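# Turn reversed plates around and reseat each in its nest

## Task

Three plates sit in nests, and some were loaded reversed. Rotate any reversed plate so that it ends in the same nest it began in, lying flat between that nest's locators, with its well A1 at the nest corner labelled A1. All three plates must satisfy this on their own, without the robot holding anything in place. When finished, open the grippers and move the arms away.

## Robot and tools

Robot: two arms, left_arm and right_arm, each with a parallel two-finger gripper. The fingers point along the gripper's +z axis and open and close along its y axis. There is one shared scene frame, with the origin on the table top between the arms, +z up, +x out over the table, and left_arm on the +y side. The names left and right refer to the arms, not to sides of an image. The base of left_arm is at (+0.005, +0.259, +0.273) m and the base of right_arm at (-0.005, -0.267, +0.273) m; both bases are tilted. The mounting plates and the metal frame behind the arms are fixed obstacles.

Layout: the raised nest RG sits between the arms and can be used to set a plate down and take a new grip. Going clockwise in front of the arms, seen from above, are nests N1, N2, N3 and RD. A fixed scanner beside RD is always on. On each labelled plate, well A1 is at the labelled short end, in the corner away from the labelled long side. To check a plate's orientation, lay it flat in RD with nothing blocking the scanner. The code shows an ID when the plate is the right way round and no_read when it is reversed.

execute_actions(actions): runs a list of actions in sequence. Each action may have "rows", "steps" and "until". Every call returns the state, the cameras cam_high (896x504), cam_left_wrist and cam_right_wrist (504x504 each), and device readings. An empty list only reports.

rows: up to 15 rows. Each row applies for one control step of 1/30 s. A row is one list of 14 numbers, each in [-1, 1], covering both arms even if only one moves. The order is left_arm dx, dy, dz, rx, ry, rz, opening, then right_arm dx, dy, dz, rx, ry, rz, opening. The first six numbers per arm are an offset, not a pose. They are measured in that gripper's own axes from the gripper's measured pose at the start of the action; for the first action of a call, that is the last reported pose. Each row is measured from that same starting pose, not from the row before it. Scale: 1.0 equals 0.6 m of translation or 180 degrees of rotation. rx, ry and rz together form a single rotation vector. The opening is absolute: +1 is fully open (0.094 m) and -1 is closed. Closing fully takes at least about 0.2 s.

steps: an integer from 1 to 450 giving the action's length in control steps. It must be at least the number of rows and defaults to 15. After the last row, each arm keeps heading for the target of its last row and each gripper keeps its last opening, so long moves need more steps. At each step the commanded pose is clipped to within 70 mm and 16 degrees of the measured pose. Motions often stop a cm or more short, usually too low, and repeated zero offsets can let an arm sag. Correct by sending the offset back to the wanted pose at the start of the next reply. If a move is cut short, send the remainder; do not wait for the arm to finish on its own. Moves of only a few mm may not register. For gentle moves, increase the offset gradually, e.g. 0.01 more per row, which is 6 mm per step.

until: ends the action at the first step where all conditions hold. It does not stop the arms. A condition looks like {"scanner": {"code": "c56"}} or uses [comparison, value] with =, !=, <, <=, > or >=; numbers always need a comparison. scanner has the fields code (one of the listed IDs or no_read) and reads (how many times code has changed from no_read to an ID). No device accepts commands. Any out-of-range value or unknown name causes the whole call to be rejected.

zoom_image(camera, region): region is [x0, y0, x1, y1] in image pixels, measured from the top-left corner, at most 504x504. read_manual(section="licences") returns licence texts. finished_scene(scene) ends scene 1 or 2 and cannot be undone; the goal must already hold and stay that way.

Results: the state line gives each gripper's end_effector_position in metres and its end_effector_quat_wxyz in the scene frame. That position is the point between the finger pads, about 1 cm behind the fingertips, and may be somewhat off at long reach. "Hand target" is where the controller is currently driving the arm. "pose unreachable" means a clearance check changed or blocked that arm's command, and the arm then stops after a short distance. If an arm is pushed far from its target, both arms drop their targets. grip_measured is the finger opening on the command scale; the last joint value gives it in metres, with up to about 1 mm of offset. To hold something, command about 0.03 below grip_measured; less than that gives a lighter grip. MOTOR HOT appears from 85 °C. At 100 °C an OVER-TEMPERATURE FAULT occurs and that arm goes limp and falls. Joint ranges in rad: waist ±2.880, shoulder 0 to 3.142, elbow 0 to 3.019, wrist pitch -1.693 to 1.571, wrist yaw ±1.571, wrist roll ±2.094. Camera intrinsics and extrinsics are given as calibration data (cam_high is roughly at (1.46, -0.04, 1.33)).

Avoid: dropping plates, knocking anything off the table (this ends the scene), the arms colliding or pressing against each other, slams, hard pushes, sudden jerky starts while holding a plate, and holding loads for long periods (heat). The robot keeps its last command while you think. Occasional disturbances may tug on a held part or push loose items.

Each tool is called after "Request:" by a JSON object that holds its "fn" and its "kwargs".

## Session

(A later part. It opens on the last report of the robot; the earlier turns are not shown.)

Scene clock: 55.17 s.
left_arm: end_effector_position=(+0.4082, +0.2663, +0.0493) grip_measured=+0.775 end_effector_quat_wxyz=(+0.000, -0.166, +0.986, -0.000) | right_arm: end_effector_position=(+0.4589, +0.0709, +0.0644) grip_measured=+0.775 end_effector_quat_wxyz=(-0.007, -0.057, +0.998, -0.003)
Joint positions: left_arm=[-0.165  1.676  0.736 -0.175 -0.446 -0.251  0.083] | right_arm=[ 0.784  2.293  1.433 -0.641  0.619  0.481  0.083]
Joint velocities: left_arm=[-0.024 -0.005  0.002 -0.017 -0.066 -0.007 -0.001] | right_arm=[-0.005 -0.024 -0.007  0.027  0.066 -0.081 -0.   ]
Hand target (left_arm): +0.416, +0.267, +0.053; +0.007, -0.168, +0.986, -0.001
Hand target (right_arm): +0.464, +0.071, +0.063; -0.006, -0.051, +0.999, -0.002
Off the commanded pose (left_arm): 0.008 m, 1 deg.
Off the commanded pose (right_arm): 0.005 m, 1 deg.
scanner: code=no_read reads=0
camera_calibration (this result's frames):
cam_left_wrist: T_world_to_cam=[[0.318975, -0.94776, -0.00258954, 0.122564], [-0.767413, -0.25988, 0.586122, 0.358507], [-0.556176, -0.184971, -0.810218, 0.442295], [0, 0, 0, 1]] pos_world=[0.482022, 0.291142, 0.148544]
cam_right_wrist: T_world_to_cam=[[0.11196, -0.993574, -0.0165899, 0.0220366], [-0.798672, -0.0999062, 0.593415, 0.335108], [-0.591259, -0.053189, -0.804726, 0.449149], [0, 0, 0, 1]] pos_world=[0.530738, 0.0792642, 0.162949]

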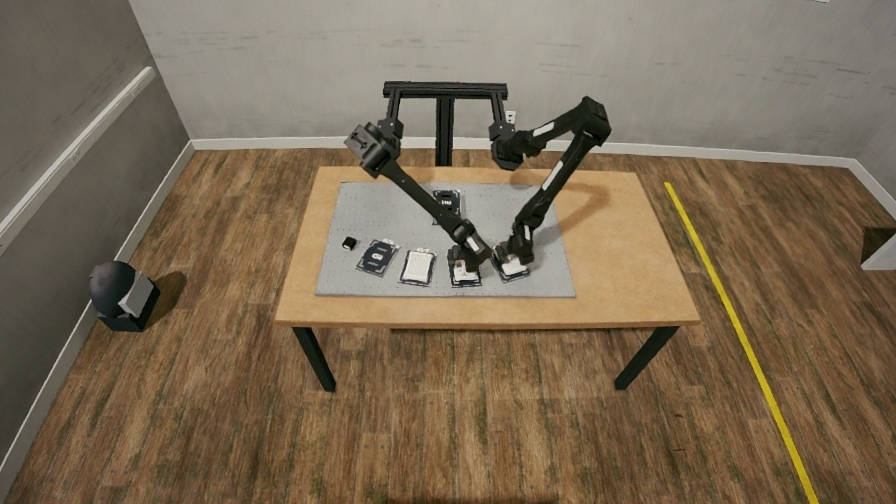

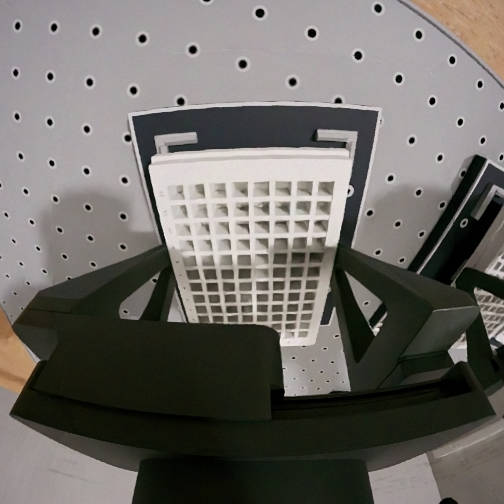

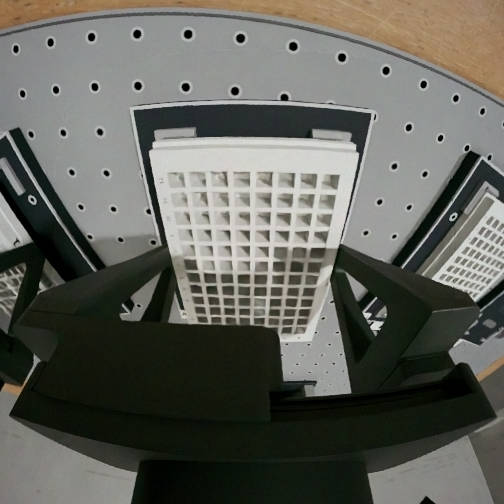

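Request:
{"fn": "execute_actions", "kwargs": {"actions": [{"rows":[[-0.03,-0.004,-0.002,0,0,0,0.73,-0.01,0,0.008,0,0,0,0.73],[-0.03,-0.004,-0.002,0,0,0,0.73,-0.01,0,0.016,0,0,0,0.73],[-0.010,-0.004,-0.002,0,0,0,0.73,-0.01,0,0.02,0,0,0,0.73]],"steps":25}]}}

Scene clock: 56.30 s.
left_arm: end_effector_position=(+0.4134, +0.2672, +0.0502) grip_measured=+0.775 end_effector_quat_wxyz=(-0.001, -0.165, +0.986, -0.000) | right_arm: end_effector_position=(+0.4547, +0.0701, +0.0571) grip_measured=+0.775 end_effector_quat_wxyz=(-0.012, -0.061, +0.998, -0.006)
Joint positions: left_arm=[-0.165  1.676  0.752 -0.195 -0.446 -0.251  0.083] | right_arm=[ 0.779  2.306  1.433 -0.638  0.619  0.476  0.083]
Joint velocities: left_arm=[-0.005 -0.005 -0.037 -0.007  0.11  -0.007 -0.001] | right_arm=[ 0.005 -0.005 -0.017 -0.007 -0.037 -0.022  0.   ]
Hand target (left_arm): +0.415, +0.266, +0.051; +0.000, -0.166, +0.986, -0.000
Hand target (right_arm): +0.465, +0.071, +0.052; -0.007, -0.057, +0.998, -0.003
Off the commanded pose (left_arm): 0.002 m, 0 deg.
Off the commanded pose (right_arm): 0.011 m, 1 deg.
scanner: code=no_read reads=0
camera_calibration (this result's frames):
cam_left_wrist: T_world_to_cam=[[0.317403, -0.948285, -0.00341423, 0.122564], [-0.765826, -0.258452, 0.588824, 0.361008], [-0.559255, -0.18428, -0.808254, 0.447084], [0, 0, 0, 1]] pos_world=[0.487601, 0.291917, 0.149206]
cam_right_wrist: T_world_to_cam=[[0.119257, -0.992798, -0.011392, 0.0179515], [-0.792568, -0.102103, 0.601174, 0.332944], [-0.598008, -0.062665, -0.799037, 0.444112], [0, 0, 0, 1]] pos_world=[0.527322, 0.0796471, 0.154909]

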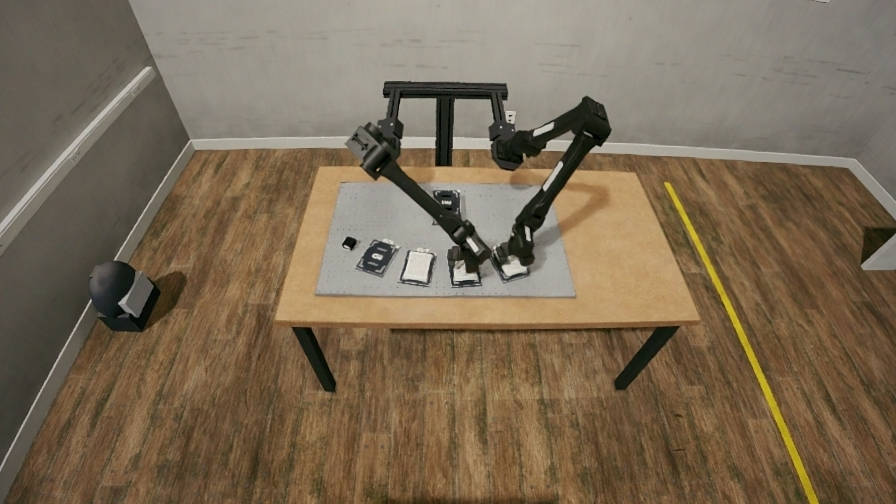

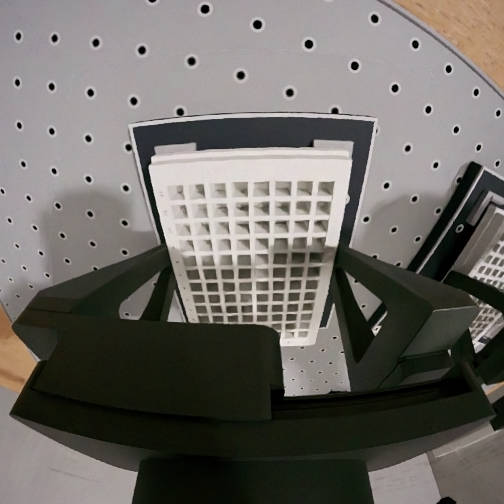

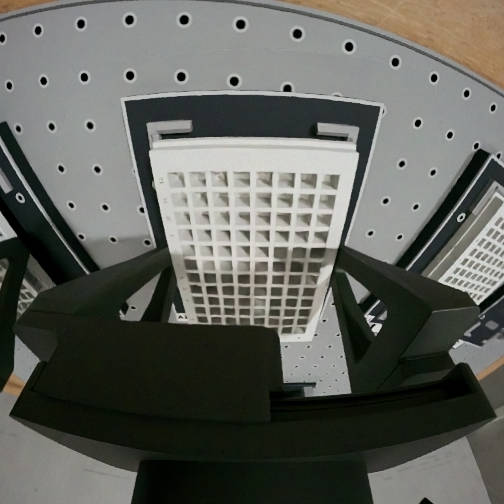

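Request:
{"fn": "execute_actions", "kwargs": {"actions": [{"rows":[[0,-0.005,0.007,0,0,0,0.73,-0.035,0.003,0,0,0,0.015,0.73],[0,-0.005,0.012,0,0,0,0.73,-0.035,0.003,0,0,0,0.015,0.73],[0,-0.005,0.017,0,0,0,0.73,-0.035,0.003,0,0,0,0.015,0.73],[0,-0.005,0.021,0,0,0,0.73,-0.017,0.003,0,0,0,0.006,0.73]],"steps":25}]}}

Scene clock: 57.43 s.
left_arm: end_effector_position=(+0.4061, +0.2617, +0.0397) grip_measured=+0.775 end_effector_quat_wxyz=(-0.010, -0.161, +0.987, +0.001) | right_arm: end_effector_position=(+0.4601, +0.0727, +0.0582) grip_measured=+0.775 end_effector_quat_wxyz=(-0.013, -0.058, +0.998, -0.007)
Joint positions: left_arm=[-0.164  1.711  0.753 -0.18  -0.446 -0.251  0.083] | right_arm=[ 0.779  2.313  1.457 -0.658  0.619  0.484  0.083]
Joint velocities: left_arm=[-0.005 -0.005 -0.002  0.027  0.022 -0.051 -0.   ] | right_arm=[-0.005  0.005 -0.012  0.012  0.066  0.007  0.   ]
Hand target (left_arm): +0.414, +0.264, +0.038; -0.001, -0.165, +0.986, +0.000
Hand target (right_arm): +0.465, +0.073, +0.057; -0.012, -0.051, +0.999, -0.006
Off the commanded pose (left_arm): 0.009 m, 1 deg.
Off the commanded pose (right_arm): 0.005 m, 1 deg.
scanner: code=no_read reads=0
camera_calibration (this result's frames):
cam_left_wrist: T_world_to_cam=[[0.309302, -0.950931, -0.00788954, 0.123839], [-0.757044, -0.251242, 0.603127, 0.354138], [-0.575515, -0.180576, -0.797606, 0.438663], [0, 0, 0, 1]] pos_world=[0.482251, 0.285949, 0.137266]
cam_right_wrist: T_world_to_cam=[[0.113101, -0.993535, -0.00979454, 0.0226633], [-0.791686, -0.0960712, 0.603328, 0.335836], [-0.600368, -0.060483, -0.797433, 0.449211], [0, 0, 0, 1]] pos_world=[0.533005, 0.0819506, 0.155818]

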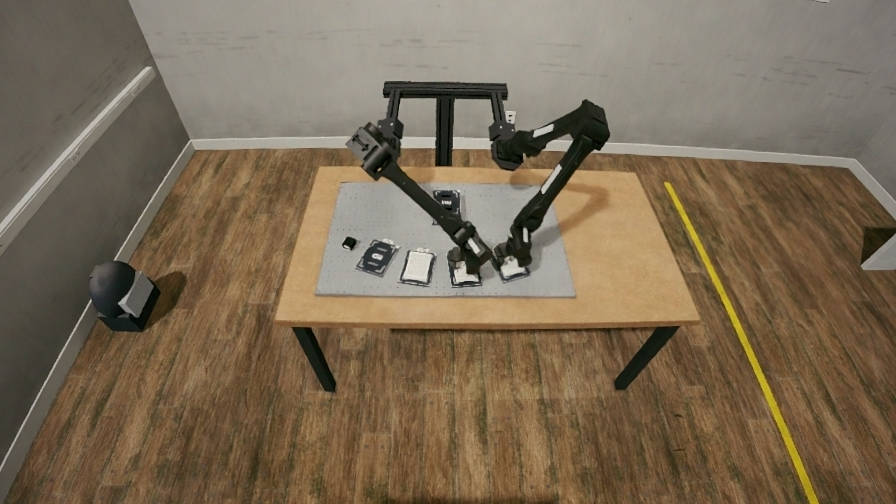

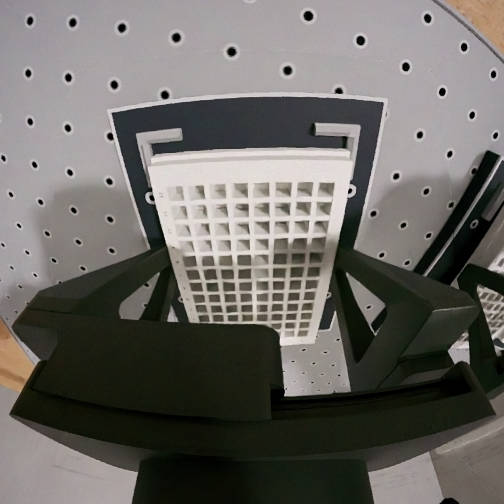

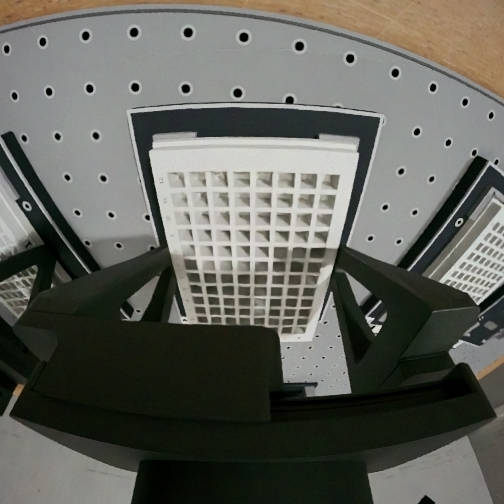

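Request:
{"fn": "execute_actions", "kwargs": {"actions": [{"rows":[[-0.03,0.004,0,0,0,-0.015,0.73,-0.008,-0.002,0.008,0,0,0,0.73],[-0.03,0.004,0,0,0,-0.015,0.73,-0.008,-0.002,0.016,0,0,0,0.73],[-0.011,0.004,0,0,0,-0.007,0.73,-0.008,-0.002,0.022,0,0,0,0.73]],"steps":25}]}}

Scene clock: 59.53 s.
left_arm: end_effector_position=(+0.4103, +0.2631, +0.0401) grip_measured=+0.775 end_effector_quat_wxyz=(-0.012, -0.165, +0.986, +0.000) | right_arm: end_effector_position=(+0.4601, +0.0722, +0.0538) grip_measured=+0.775 end_effector_quat_wxyz=(-0.013, -0.057, +0.998, -0.007)
Joint positions: left_arm=[-0.162  1.711  0.766 -0.196 -0.444 -0.259  0.083] | right_arm=[ 0.774  2.32   1.457 -0.648  0.619  0.478  0.083]
Joint velocities: left_arm=[-0.015 -0.005 -0.027 -0.012  0.007 -0.037 -0.   ] | right_arm=[-0.005 -0.005 -0.022 -0.022 -0.007  0.066 -0.   ]
Hand target (left_arm): +0.412, +0.266, +0.040; -0.010, -0.172, +0.985, +0.001
Hand target (right_arm): +0.465, +0.071, +0.045; -0.013, -0.058, +0.998, -0.007
Off the commanded pose (left_arm): 0.003 m, 1 deg.
Off the commanded pose (right_arm): 0.010 m, 0 deg.
scanner: code=no_read reads=0
camera_calibration (this result's frames):
cam_left_wrist: T_world_to_cam=[[0.318109, -0.948021, -0.00789304, 0.119455], [-0.75292, -0.257685, 0.605565, 0.357384], [-0.576123, -0.186693, -0.795756, 0.443442], [0, 0, 0, 1]] pos_world=[0.486559, 0.288126, 0.137395]
cam_right_wrist: T_world_to_cam=[[0.112375, -0.993618, -0.00977318, 0.0224434], [-0.792133, -0.0955173, 0.602828, 0.338659], [-0.599914, -0.0600013, -0.797811, 0.445448], [0, 0, 0, 1]] pos_world=[0.532972, 0.0813755, 0.151449]

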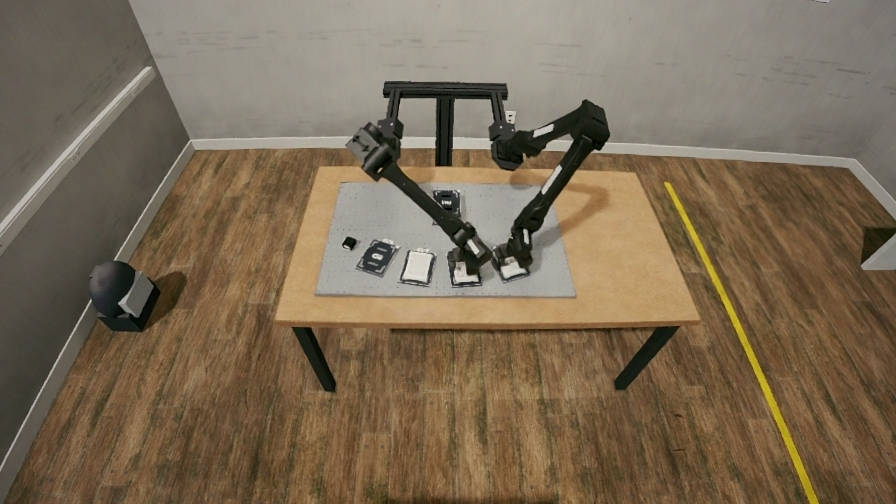

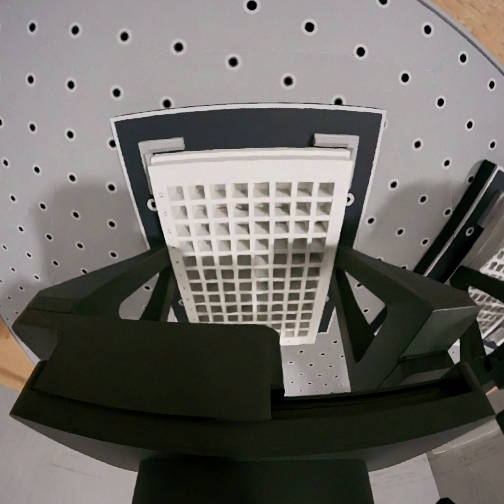

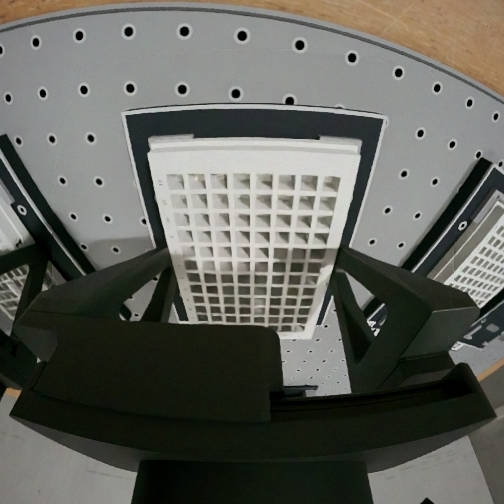

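Request:
{"fn": "execute_actions", "kwargs": {"actions": [{"rows":[[-0.004,0,0.004,0,0,0,0.73,0.008,-0.002,0.008,0,0,0,0.73]],"steps":15},{"rows":[[0,0,0,0,0,0,0.85,0,0,0.005,0,0,0,0.73]],"steps":10}]}}

Scene clock: 60.67 s.
left_arm: end_effector_position=(+0.4103, +0.2631, +0.0401) grip_measured=+0.847 end_effector_quat_wxyz=(-0.012, -0.165, +0.986, +0.000) | right_arm: end_effector_position=(+0.4590, +0.0724, +0.0525) grip_measured=+0.775 end_effector_quat_wxyz=(-0.010, -0.055, +0.998, -0.006)
Joint positions: left_arm=[-0.162  1.711  0.766 -0.196 -0.444 -0.259  0.087] | right_arm=[ 0.774  2.32   1.45  -0.635  0.62   0.478  0.083]
Joint velocities: left_arm=[-0.005 -0.005  0.007 -0.007 -0.022  0.007 -0.   ] | right_arm=[-0.015 -0.005  0.002 -0.012  0.051  0.022 -0.001]
Hand target (left_arm): +0.410, +0.263, +0.040; -0.012, -0.165, +0.986, +0.000
Hand target (right_arm): +0.459, +0.072, +0.050; -0.010, -0.055, +0.998, -0.006
Off the commanded pose (left_arm): 0.000 m, 0 deg.
Off the commanded pose (right_arm): 0.003 m, 0 deg.
scanner: code=no_read reads=0
camera_calibration (this result's frames):
cam_left_wrist: T_world_to_cam=[[0.318109, -0.948021, -0.00789304, 0.119455], [-0.75292, -0.257685, 0.605565, 0.357384], [-0.576123, -0.186693, -0.795756, 0.443442], [0, 0, 0, 1]] pos_world=[0.486559, 0.288126, 0.137395]
cam_right_wrist: T_world_to_cam=[[0.108919, -0.993986, -0.0113074, 0.0244374], [-0.795232, -0.0939538, 0.598981, 0.340056], [-0.596442, -0.0562485, -0.800683, 0.442068], [0, 0, 0, 1]] pos_world=[0.531429, 0.0811057, 0.150545]

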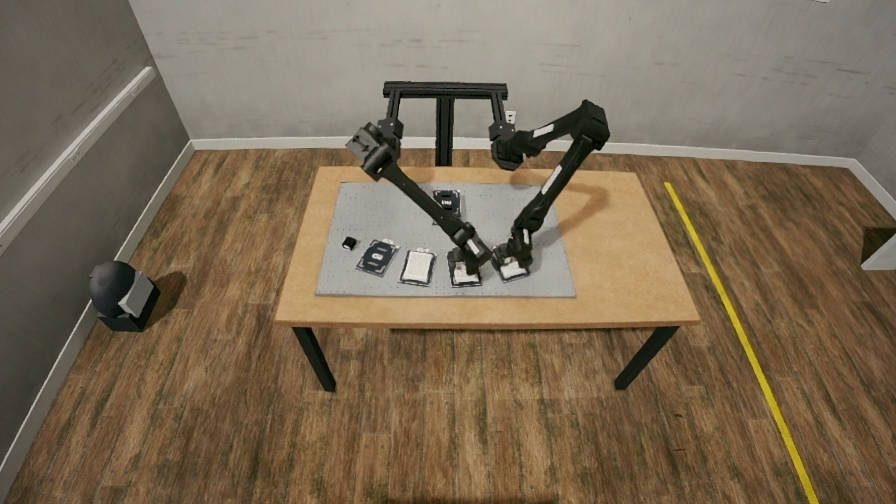

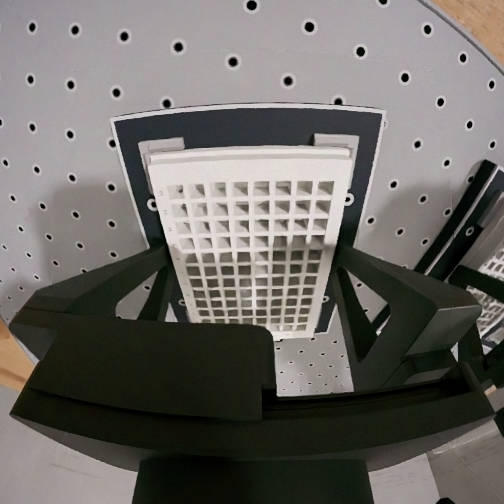

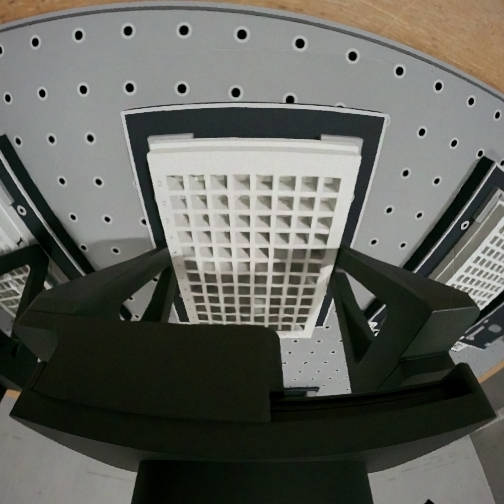

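Left settled. Lift left; pull right back more.

Request:
{"fn": "execute_actions", "kwargs": {"actions": [{"rows":[[0,0,0,0,0,0,1,0.014,-0.004,0.006,0,0,0,0.73],[0,0,0,0,0,0,1,0.014,-0.004,0.006,0,0,0,0.73],[0,0,-0.03,0,0,0,1,0.014,-0.004,0.006,0,0,0,0.73],[0,0,-0.06,0,0,0,1,0.014,-0.004,0.006,0,0,0,0.73],[0.05,0,-0.12,0,0,0,1,0.014,-0.004,0.006,0,0,0,0.73]],"steps":25}]}}

Scene clock: 62.87 s.
left_arm: end_effector_position=(+0.3825, +0.2549, +0.1125) grip_measured=+1.000 end_effector_quat_wxyz=(-0.007, -0.164, +0.987, -0.002) | right_arm: end_effector_position=(+0.4582, +0.0720, +0.0522) grip_measured=+0.775 end_effector_quat_wxyz=(-0.006, -0.052, +0.999, -0.003)
Joint positions: left_arm=[-0.267  1.489  0.656 -0.345 -0.484 -0.358  0.094] | right_arm=[ 0.774  2.315  1.437 -0.613  0.62   0.478  0.083]
Joint velocities: left_arm=[-0.005 -0.015  0.012  0.007 -0.081 -0.066  0.   ] | right_arm=[-0.005 -0.005 -0.007  0.012  0.022  0.022 -0.   ]
Hand target (left_arm): +0.383, +0.255, +0.113; -0.011, -0.165, +0.986, +0.000
Hand target (right_arm): +0.451, +0.069, +0.049; -0.010, -0.055, +0.998, -0.006
Off the commanded pose (left_arm): 0.002 m, 1 deg.
Off the commanded pose (right_arm): 0.009 m, 1 deg.
scanner: code=no_read reads=0
camera_calibration (this result's frames):
cam_left_wrist: T_world_to_cam=[[0.314899, -0.949122, -0.00242505, 0.121978], [-0.759638, -0.253562, 0.59888, 0.292693], [-0.569025, -0.186744, -0.800835, 0.481404], [0, 0, 0, 1]] pos_world=[0.457861, 0.279887, 0.210534]
cam_right_wrist: T_world_to_cam=[[0.101346, -0.99473, -0.0155202, 0.0279294], [-0.801634, -0.0908921, 0.590865, 0.342773], [-0.589162, -0.0474405, -0.806621, 0.437627], [0, 0, 0, 1]] pos_world=[0.529781, 0.0796989, 0.1509]

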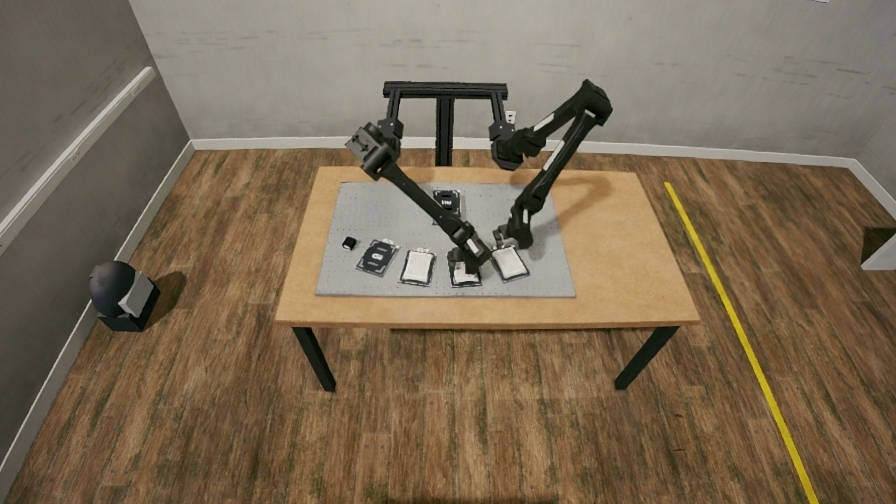

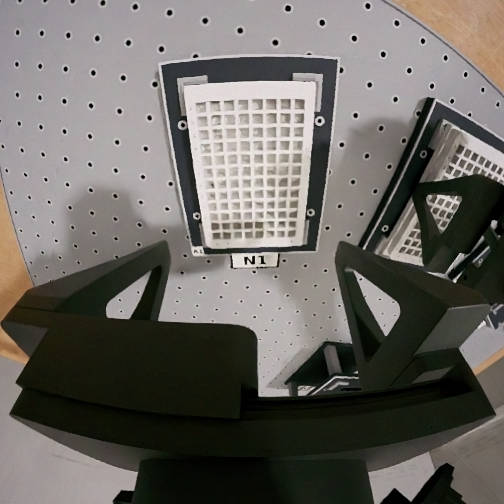

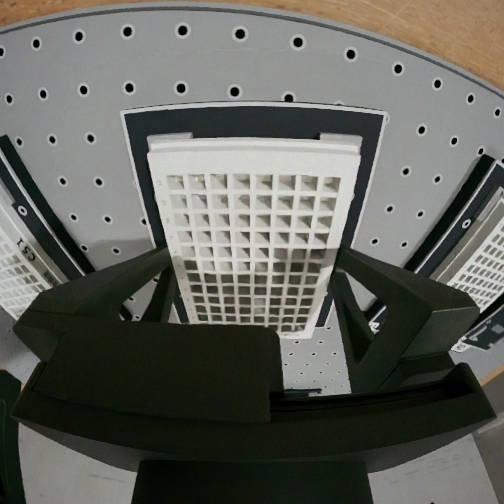

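Request:
{"fn": "execute_actions", "kwargs": {"actions": [{"rows":[[0,0,0,0,0,0,1,0.014,-0.003,-0.004,0,0,0,0.73]],"steps":20}]}}

Scene clock: 63.70 s.
left_arm: end_effector_position=(+0.3825, +0.2549, +0.1125) grip_measured=+1.000 end_effector_quat_wxyz=(-0.007, -0.164, +0.986, -0.002) | right_arm: end_effector_position=(+0.4479, +0.0674, +0.0505) grip_measured=+0.775 end_effector_quat_wxyz=(-0.010, -0.056, +0.998, -0.006)
Joint positions: left_arm=[-0.267  1.489  0.656 -0.345 -0.484 -0.359  0.094] | right_arm=[ 0.775  2.308  1.409 -0.606  0.62   0.478  0.083]
Joint velocities: left_arm=[-0.034 -0.005 -0.002 -0.012  0.037  0.081  0.   ] | right_arm=[ 0.005 -0.015 -0.002 -0.017 -0.022 -0.022  0.   ]
Hand target (left_arm): +0.382, +0.255, +0.113; -0.007, -0.164, +0.986, -0.002
Hand target (right_arm): +0.450, +0.070, +0.055; -0.006, -0.051, +0.999, -0.003
Off the commanded pose (left_arm): 0.000 m, 0 deg.
Off the commanded pose (right_arm): 0.005 m, 1 deg.
scanner: code=no_read reads=0
camera_calibration (this result's frames):
cam_left_wrist: T_world_to_cam=[[0.315984, -0.948761, -0.00244223, 0.121473], [-0.759343, -0.25444, 0.59888, 0.292804], [-0.568816, -0.187382, -0.800835, 0.481487], [0, 0, 0, 1]] pos_world=[0.457833, 0.279972, 0.210534]
cam_right_wrist: T_world_to_cam=[[0.110212, -0.993853, -0.0104772, 0.0200952], [-0.795093, -0.0944866, 0.599082, 0.331972], [-0.596389, -0.0576959, -0.800619, 0.43365], [0, 0, 0, 1]] pos_world=[0.520358, 0.0763583, 0.148521]

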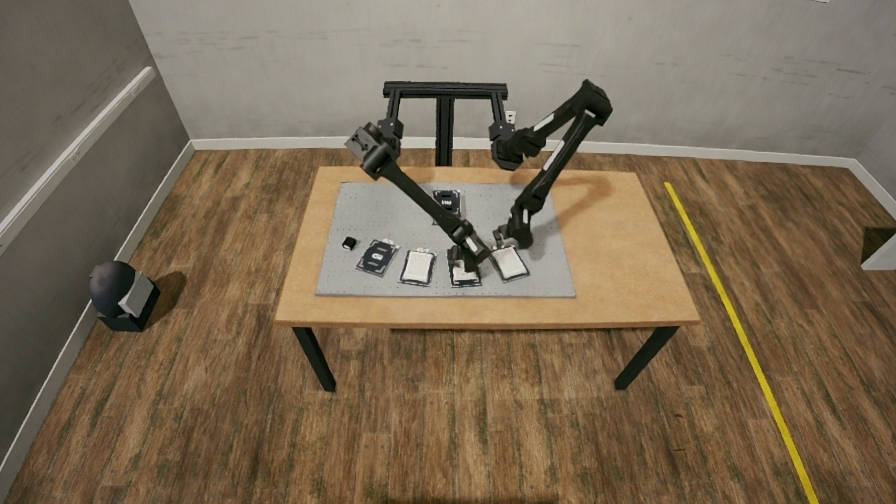

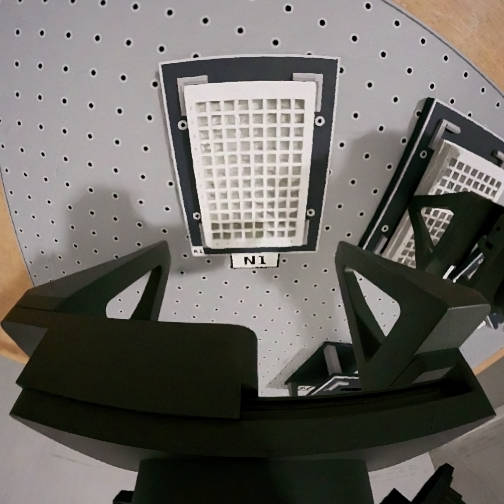

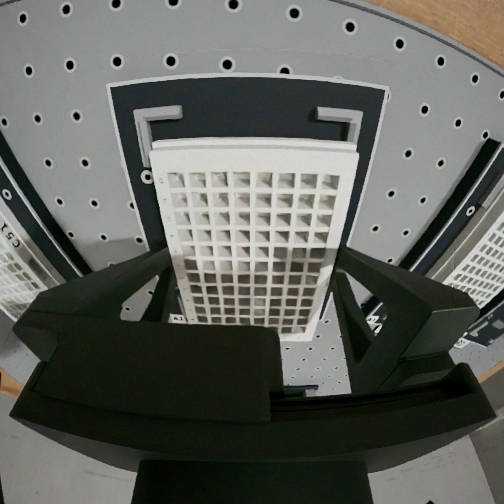

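Request:
{"fn": "execute_actions", "kwargs": {"actions": [{"rows":[[0,0,0,0,0,0,1,-0.035,0.004,0,0,0,0,0.73],[0,0,0,0,0,0,1,-0.035,0.004,0,0,0,0,0.73],[0,0,0,0,0,0,1,-0.035,0.004,0,0,0,0,0.73],[0,0,0,0,0,0,1,-0.021,0.004,0,0,0,0,0.73]],"steps":25}]}}

Scene clock: 64.77 s.
left_arm: end_effector_position=(+0.3825, +0.2549, +0.1125) grip_measured=+1.000 end_effector_quat_wxyz=(-0.007, -0.164, +0.986, -0.002) | right_arm: end_effector_position=(+0.4550, +0.0705, +0.0519) grip_measured=+0.775 end_effector_quat_wxyz=(-0.011, -0.057, +0.998, -0.006)
Joint positions: left_arm=[-0.267  1.489  0.656 -0.345 -0.484 -0.359  0.094] | right_arm=[ 0.775  2.316  1.436 -0.627  0.62   0.478  0.083]
Joint velocities: left_arm=[ 0.005 -0.005 -0.022  0.012 -0.051  0.007  0.   ] | right_arm=[-0.015  0.005  0.002 -0.007  0.022 -0.022 -0.001]
Hand target (left_arm): +0.382, +0.255, +0.113; -0.007, -0.164, +0.986, -0.002
Hand target (right_arm): +0.460, +0.071, +0.050; -0.011, -0.056, +0.998, -0.006
Off the commanded pose (left_arm): 0.000 m, 0 deg.
Off the commanded pose (right_arm): 0.005 m, 0 deg.
scanner: code=no_read reads=0
camera_calibration (this result's frames):
cam_left_wrist: T_world_to_cam=[[0.315984, -0.948761, -0.00244223, 0.121473], [-0.759343, -0.25444, 0.59888, 0.292804], [-0.568816, -0.187382, -0.800835, 0.481487], [0, 0, 0, 1]] pos_world=[0.457833, 0.279972, 0.210534]
cam_right_wrist: T_world_to_cam=[[0.111314, -0.993735, -0.00994831, 0.021816], [-0.794412, -0.0949926, 0.599905, 0.336738], [-0.597091, -0.0588749, -0.80001, 0.43958], [0, 0, 0, 1]] pos_world=[0.52755, 0.0795471, 0.149875]

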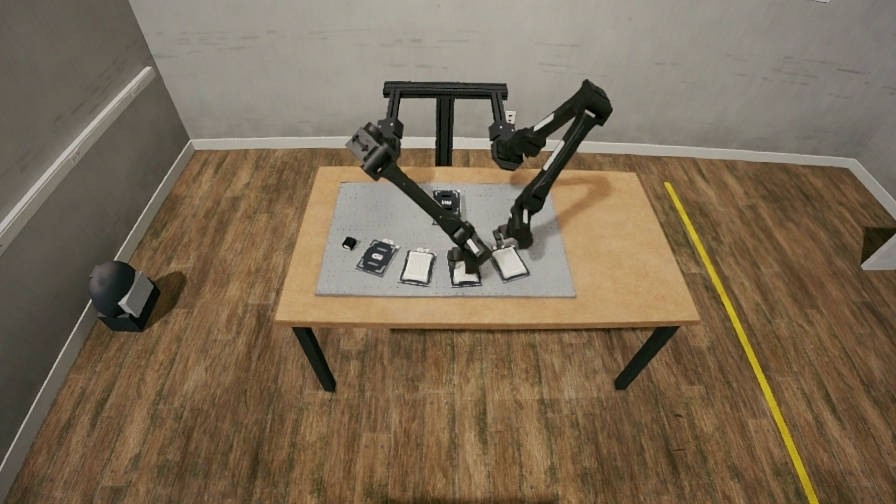

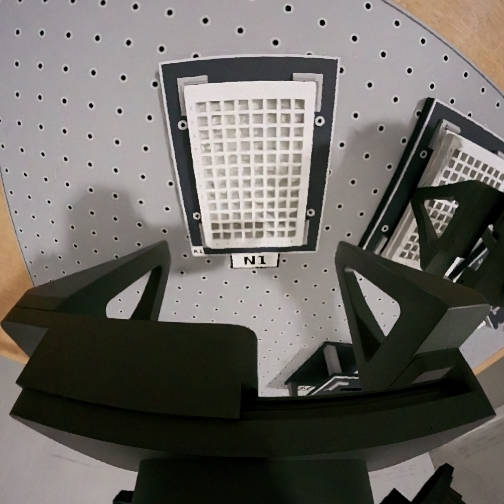

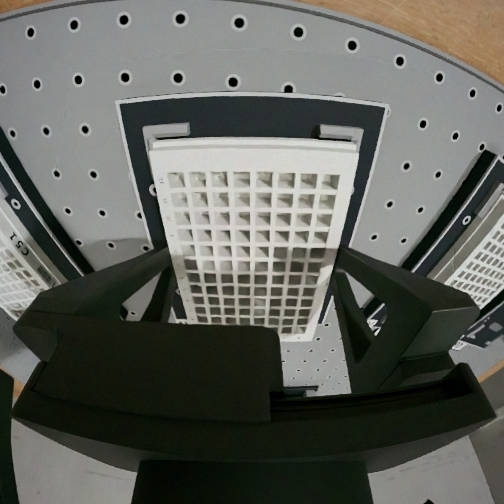

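Request:
{"fn": "execute_actions", "kwargs": {"actions": [{"rows":[[0,0,0,0,0,0,1,-0.008,0,0.012,0,0,0,0.73]],"steps":15},{"rows":[[0,0,0,0,0,0,1,0,0,0,0,0,0,0.85]],"steps":10},{"rows":[[0,0,0,0,0,0,1,0,0,0,0,0,0,1],[0,0,0,0,0,0,1,0,0,-0.04,0,0,0,1],[0,0,0,0,0,0,1,0.04,-0.02,-0.12,0,0,0,1]],"steps":25}]}}

Scene clock: 66.70 s.
left_arm: end_effector_position=(+0.3825, +0.2549, +0.1125) grip_measured=+1.000 end_effector_quat_wxyz=(-0.007, -0.164, +0.986, -0.002) | right_arm: end_effector_position=(+0.4354, +0.0624, +0.1321) grip_measured=+1.000 end_effector_quat_wxyz=(-0.005, -0.063, +0.998, +0.002)
Joint positions: left_arm=[-0.267  1.489  0.656 -0.345 -0.484 -0.359  0.094] | right_arm=[ 0.863  2.153  1.332 -0.726  0.617  0.561  0.094]
Joint velocities: left_arm=[-0.005  0.015  0.007 -0.002  0.022 -0.022  0.   ] | right_arm=[-0.005  0.005 -0.002  0.012 -0.051 -0.095  0.   ]
Hand target (left_arm): +0.382, +0.255, +0.113; -0.007, -0.164, +0.986, -0.002
Hand target (right_arm): +0.433, +0.059, +0.125; -0.012, -0.057, +0.998, -0.006
Off the commanded pose (left_arm): 0.000 m, 0 deg.
Off the commanded pose (right_arm): 0.010 m, 1 deg.
scanner: code=no_read reads=0
camera_calibration (this result's frames):
cam_left_wrist: T_world_to_cam=[[0.315984, -0.948761, -0.00244223, 0.121473], [-0.759343, -0.25444, 0.59888, 0.292804], [-0.568816, -0.187382, -0.800835, 0.481487], [0, 0, 0, 1]] pos_world=[0.457833, 0.279972, 0.210534]
cam_right_wrist: T_world_to_cam=[[0.12329, -0.992027, -0.0261045, 0.0136168], [-0.7993, -0.114859, 0.589854, 0.276983], [-0.588149, -0.0518576, -0.807088, 0.488136], [0, 0, 0, 1]] pos_world=[0.50681, 0.0706358, 0.230945]

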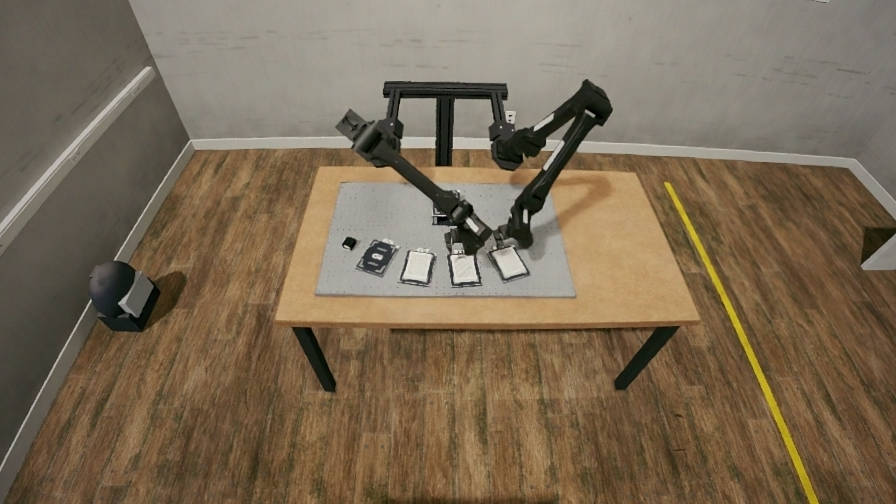

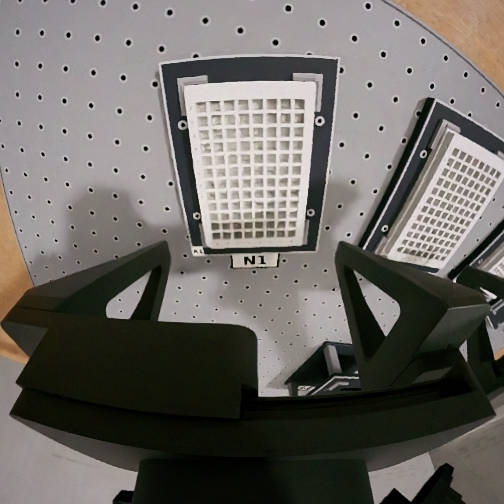

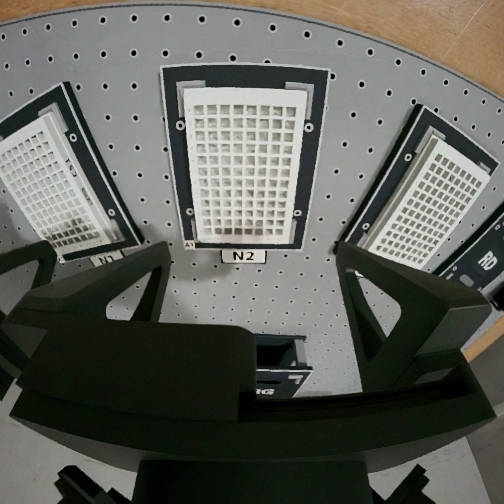

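Looks seated. Retreat back to see the near ends.

Request:
{"fn": "execute_actions", "kwargs": {"actions": [{"rows":[[0.22,0.05,-0.05,0,-0.15,0,1,0.25,-0.1,-0.05,0,-0.15,0,1]],"steps":35}]}}

Scene clock: 68.03 s.
left_arm: end_effector_position=(+0.2473, +0.2414, +0.1406) grip_measured=+1.000 end_effector_quat_wxyz=(+0.218, -0.165, +0.961, +0.037) | right_arm: end_effector_position=(+0.2814, -0.0152, +0.1622) grip_measured=+1.000 end_effector_quat_wxyz=(+0.219, -0.070, +0.973, +0.014)
Joint positions: left_arm=[-0.536  1.611  0.061  0.746 -0.793 -0.328  0.094] | right_arm=[1.08  1.943 0.574 0.159 0.887 0.466 0.094]
Joint velocities: left_arm=[ 0.015  0.015 -0.017 -0.002 -0.022  0.007  0.   ] | right_arm=[ 0.005 -0.005  0.007  0.017 -0.007 -0.007  0.   ]
Hand target (left_arm): +0.248, +0.240, +0.142; +0.223, -0.163, +0.961, +0.035
Hand target (right_arm): +0.293, -0.012, +0.165; +0.226, -0.061, +0.972, +0.016
Off the commanded pose (left_arm): 0.004 m, 1 deg.
Off the commanded pose (right_arm): 0.013 m, 2 deg.
scanner: code=no_read reads=0
camera_calibration (this result's frames):
cam_left_wrist: T_world_to_cam=[[0.326812, -0.945075, -0.00521092, 0.148321], [-0.929328, -0.32236, 0.18009, 0.287273], [-0.171879, -0.0540131, -0.983636, 0.319901], [0, 0, 0, 1]] pos_world=[0.273482, 0.250059, 0.263704]
cam_right_wrist: T_world_to_cam=[[0.15114, -0.988379, -0.0162527, -0.0529697], [-0.972238, -0.151603, 0.178239, 0.242131], [-0.178632, -0.0111375, -0.983853, 0.331917], [0, 0, 0, 1]] pos_world=[0.302705, -0.0119498, 0.282539]

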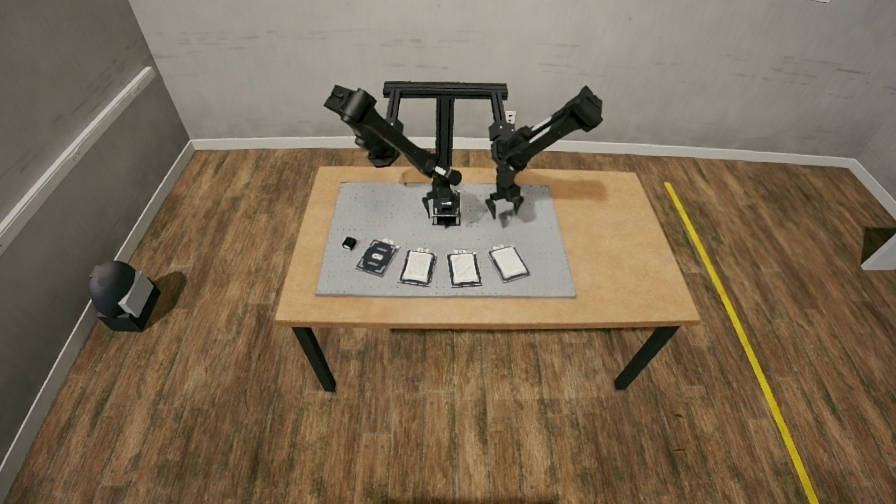

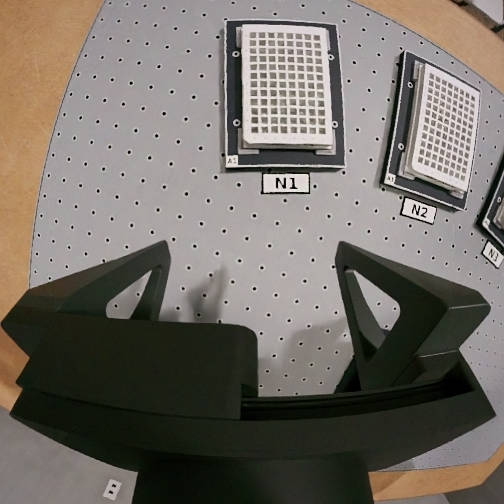

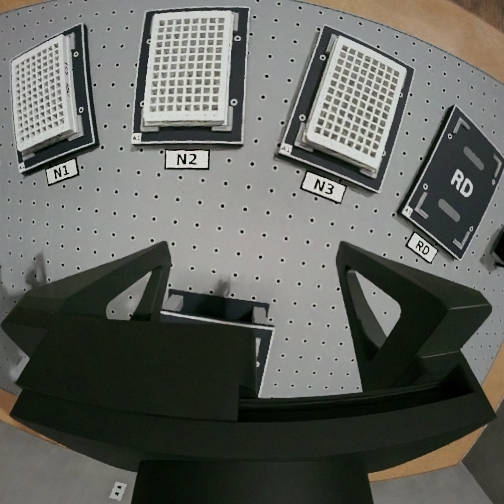

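Request:
{"fn": "finished_scene", "kwargs": {"scene": 1}}

The scene is finished: the task was done.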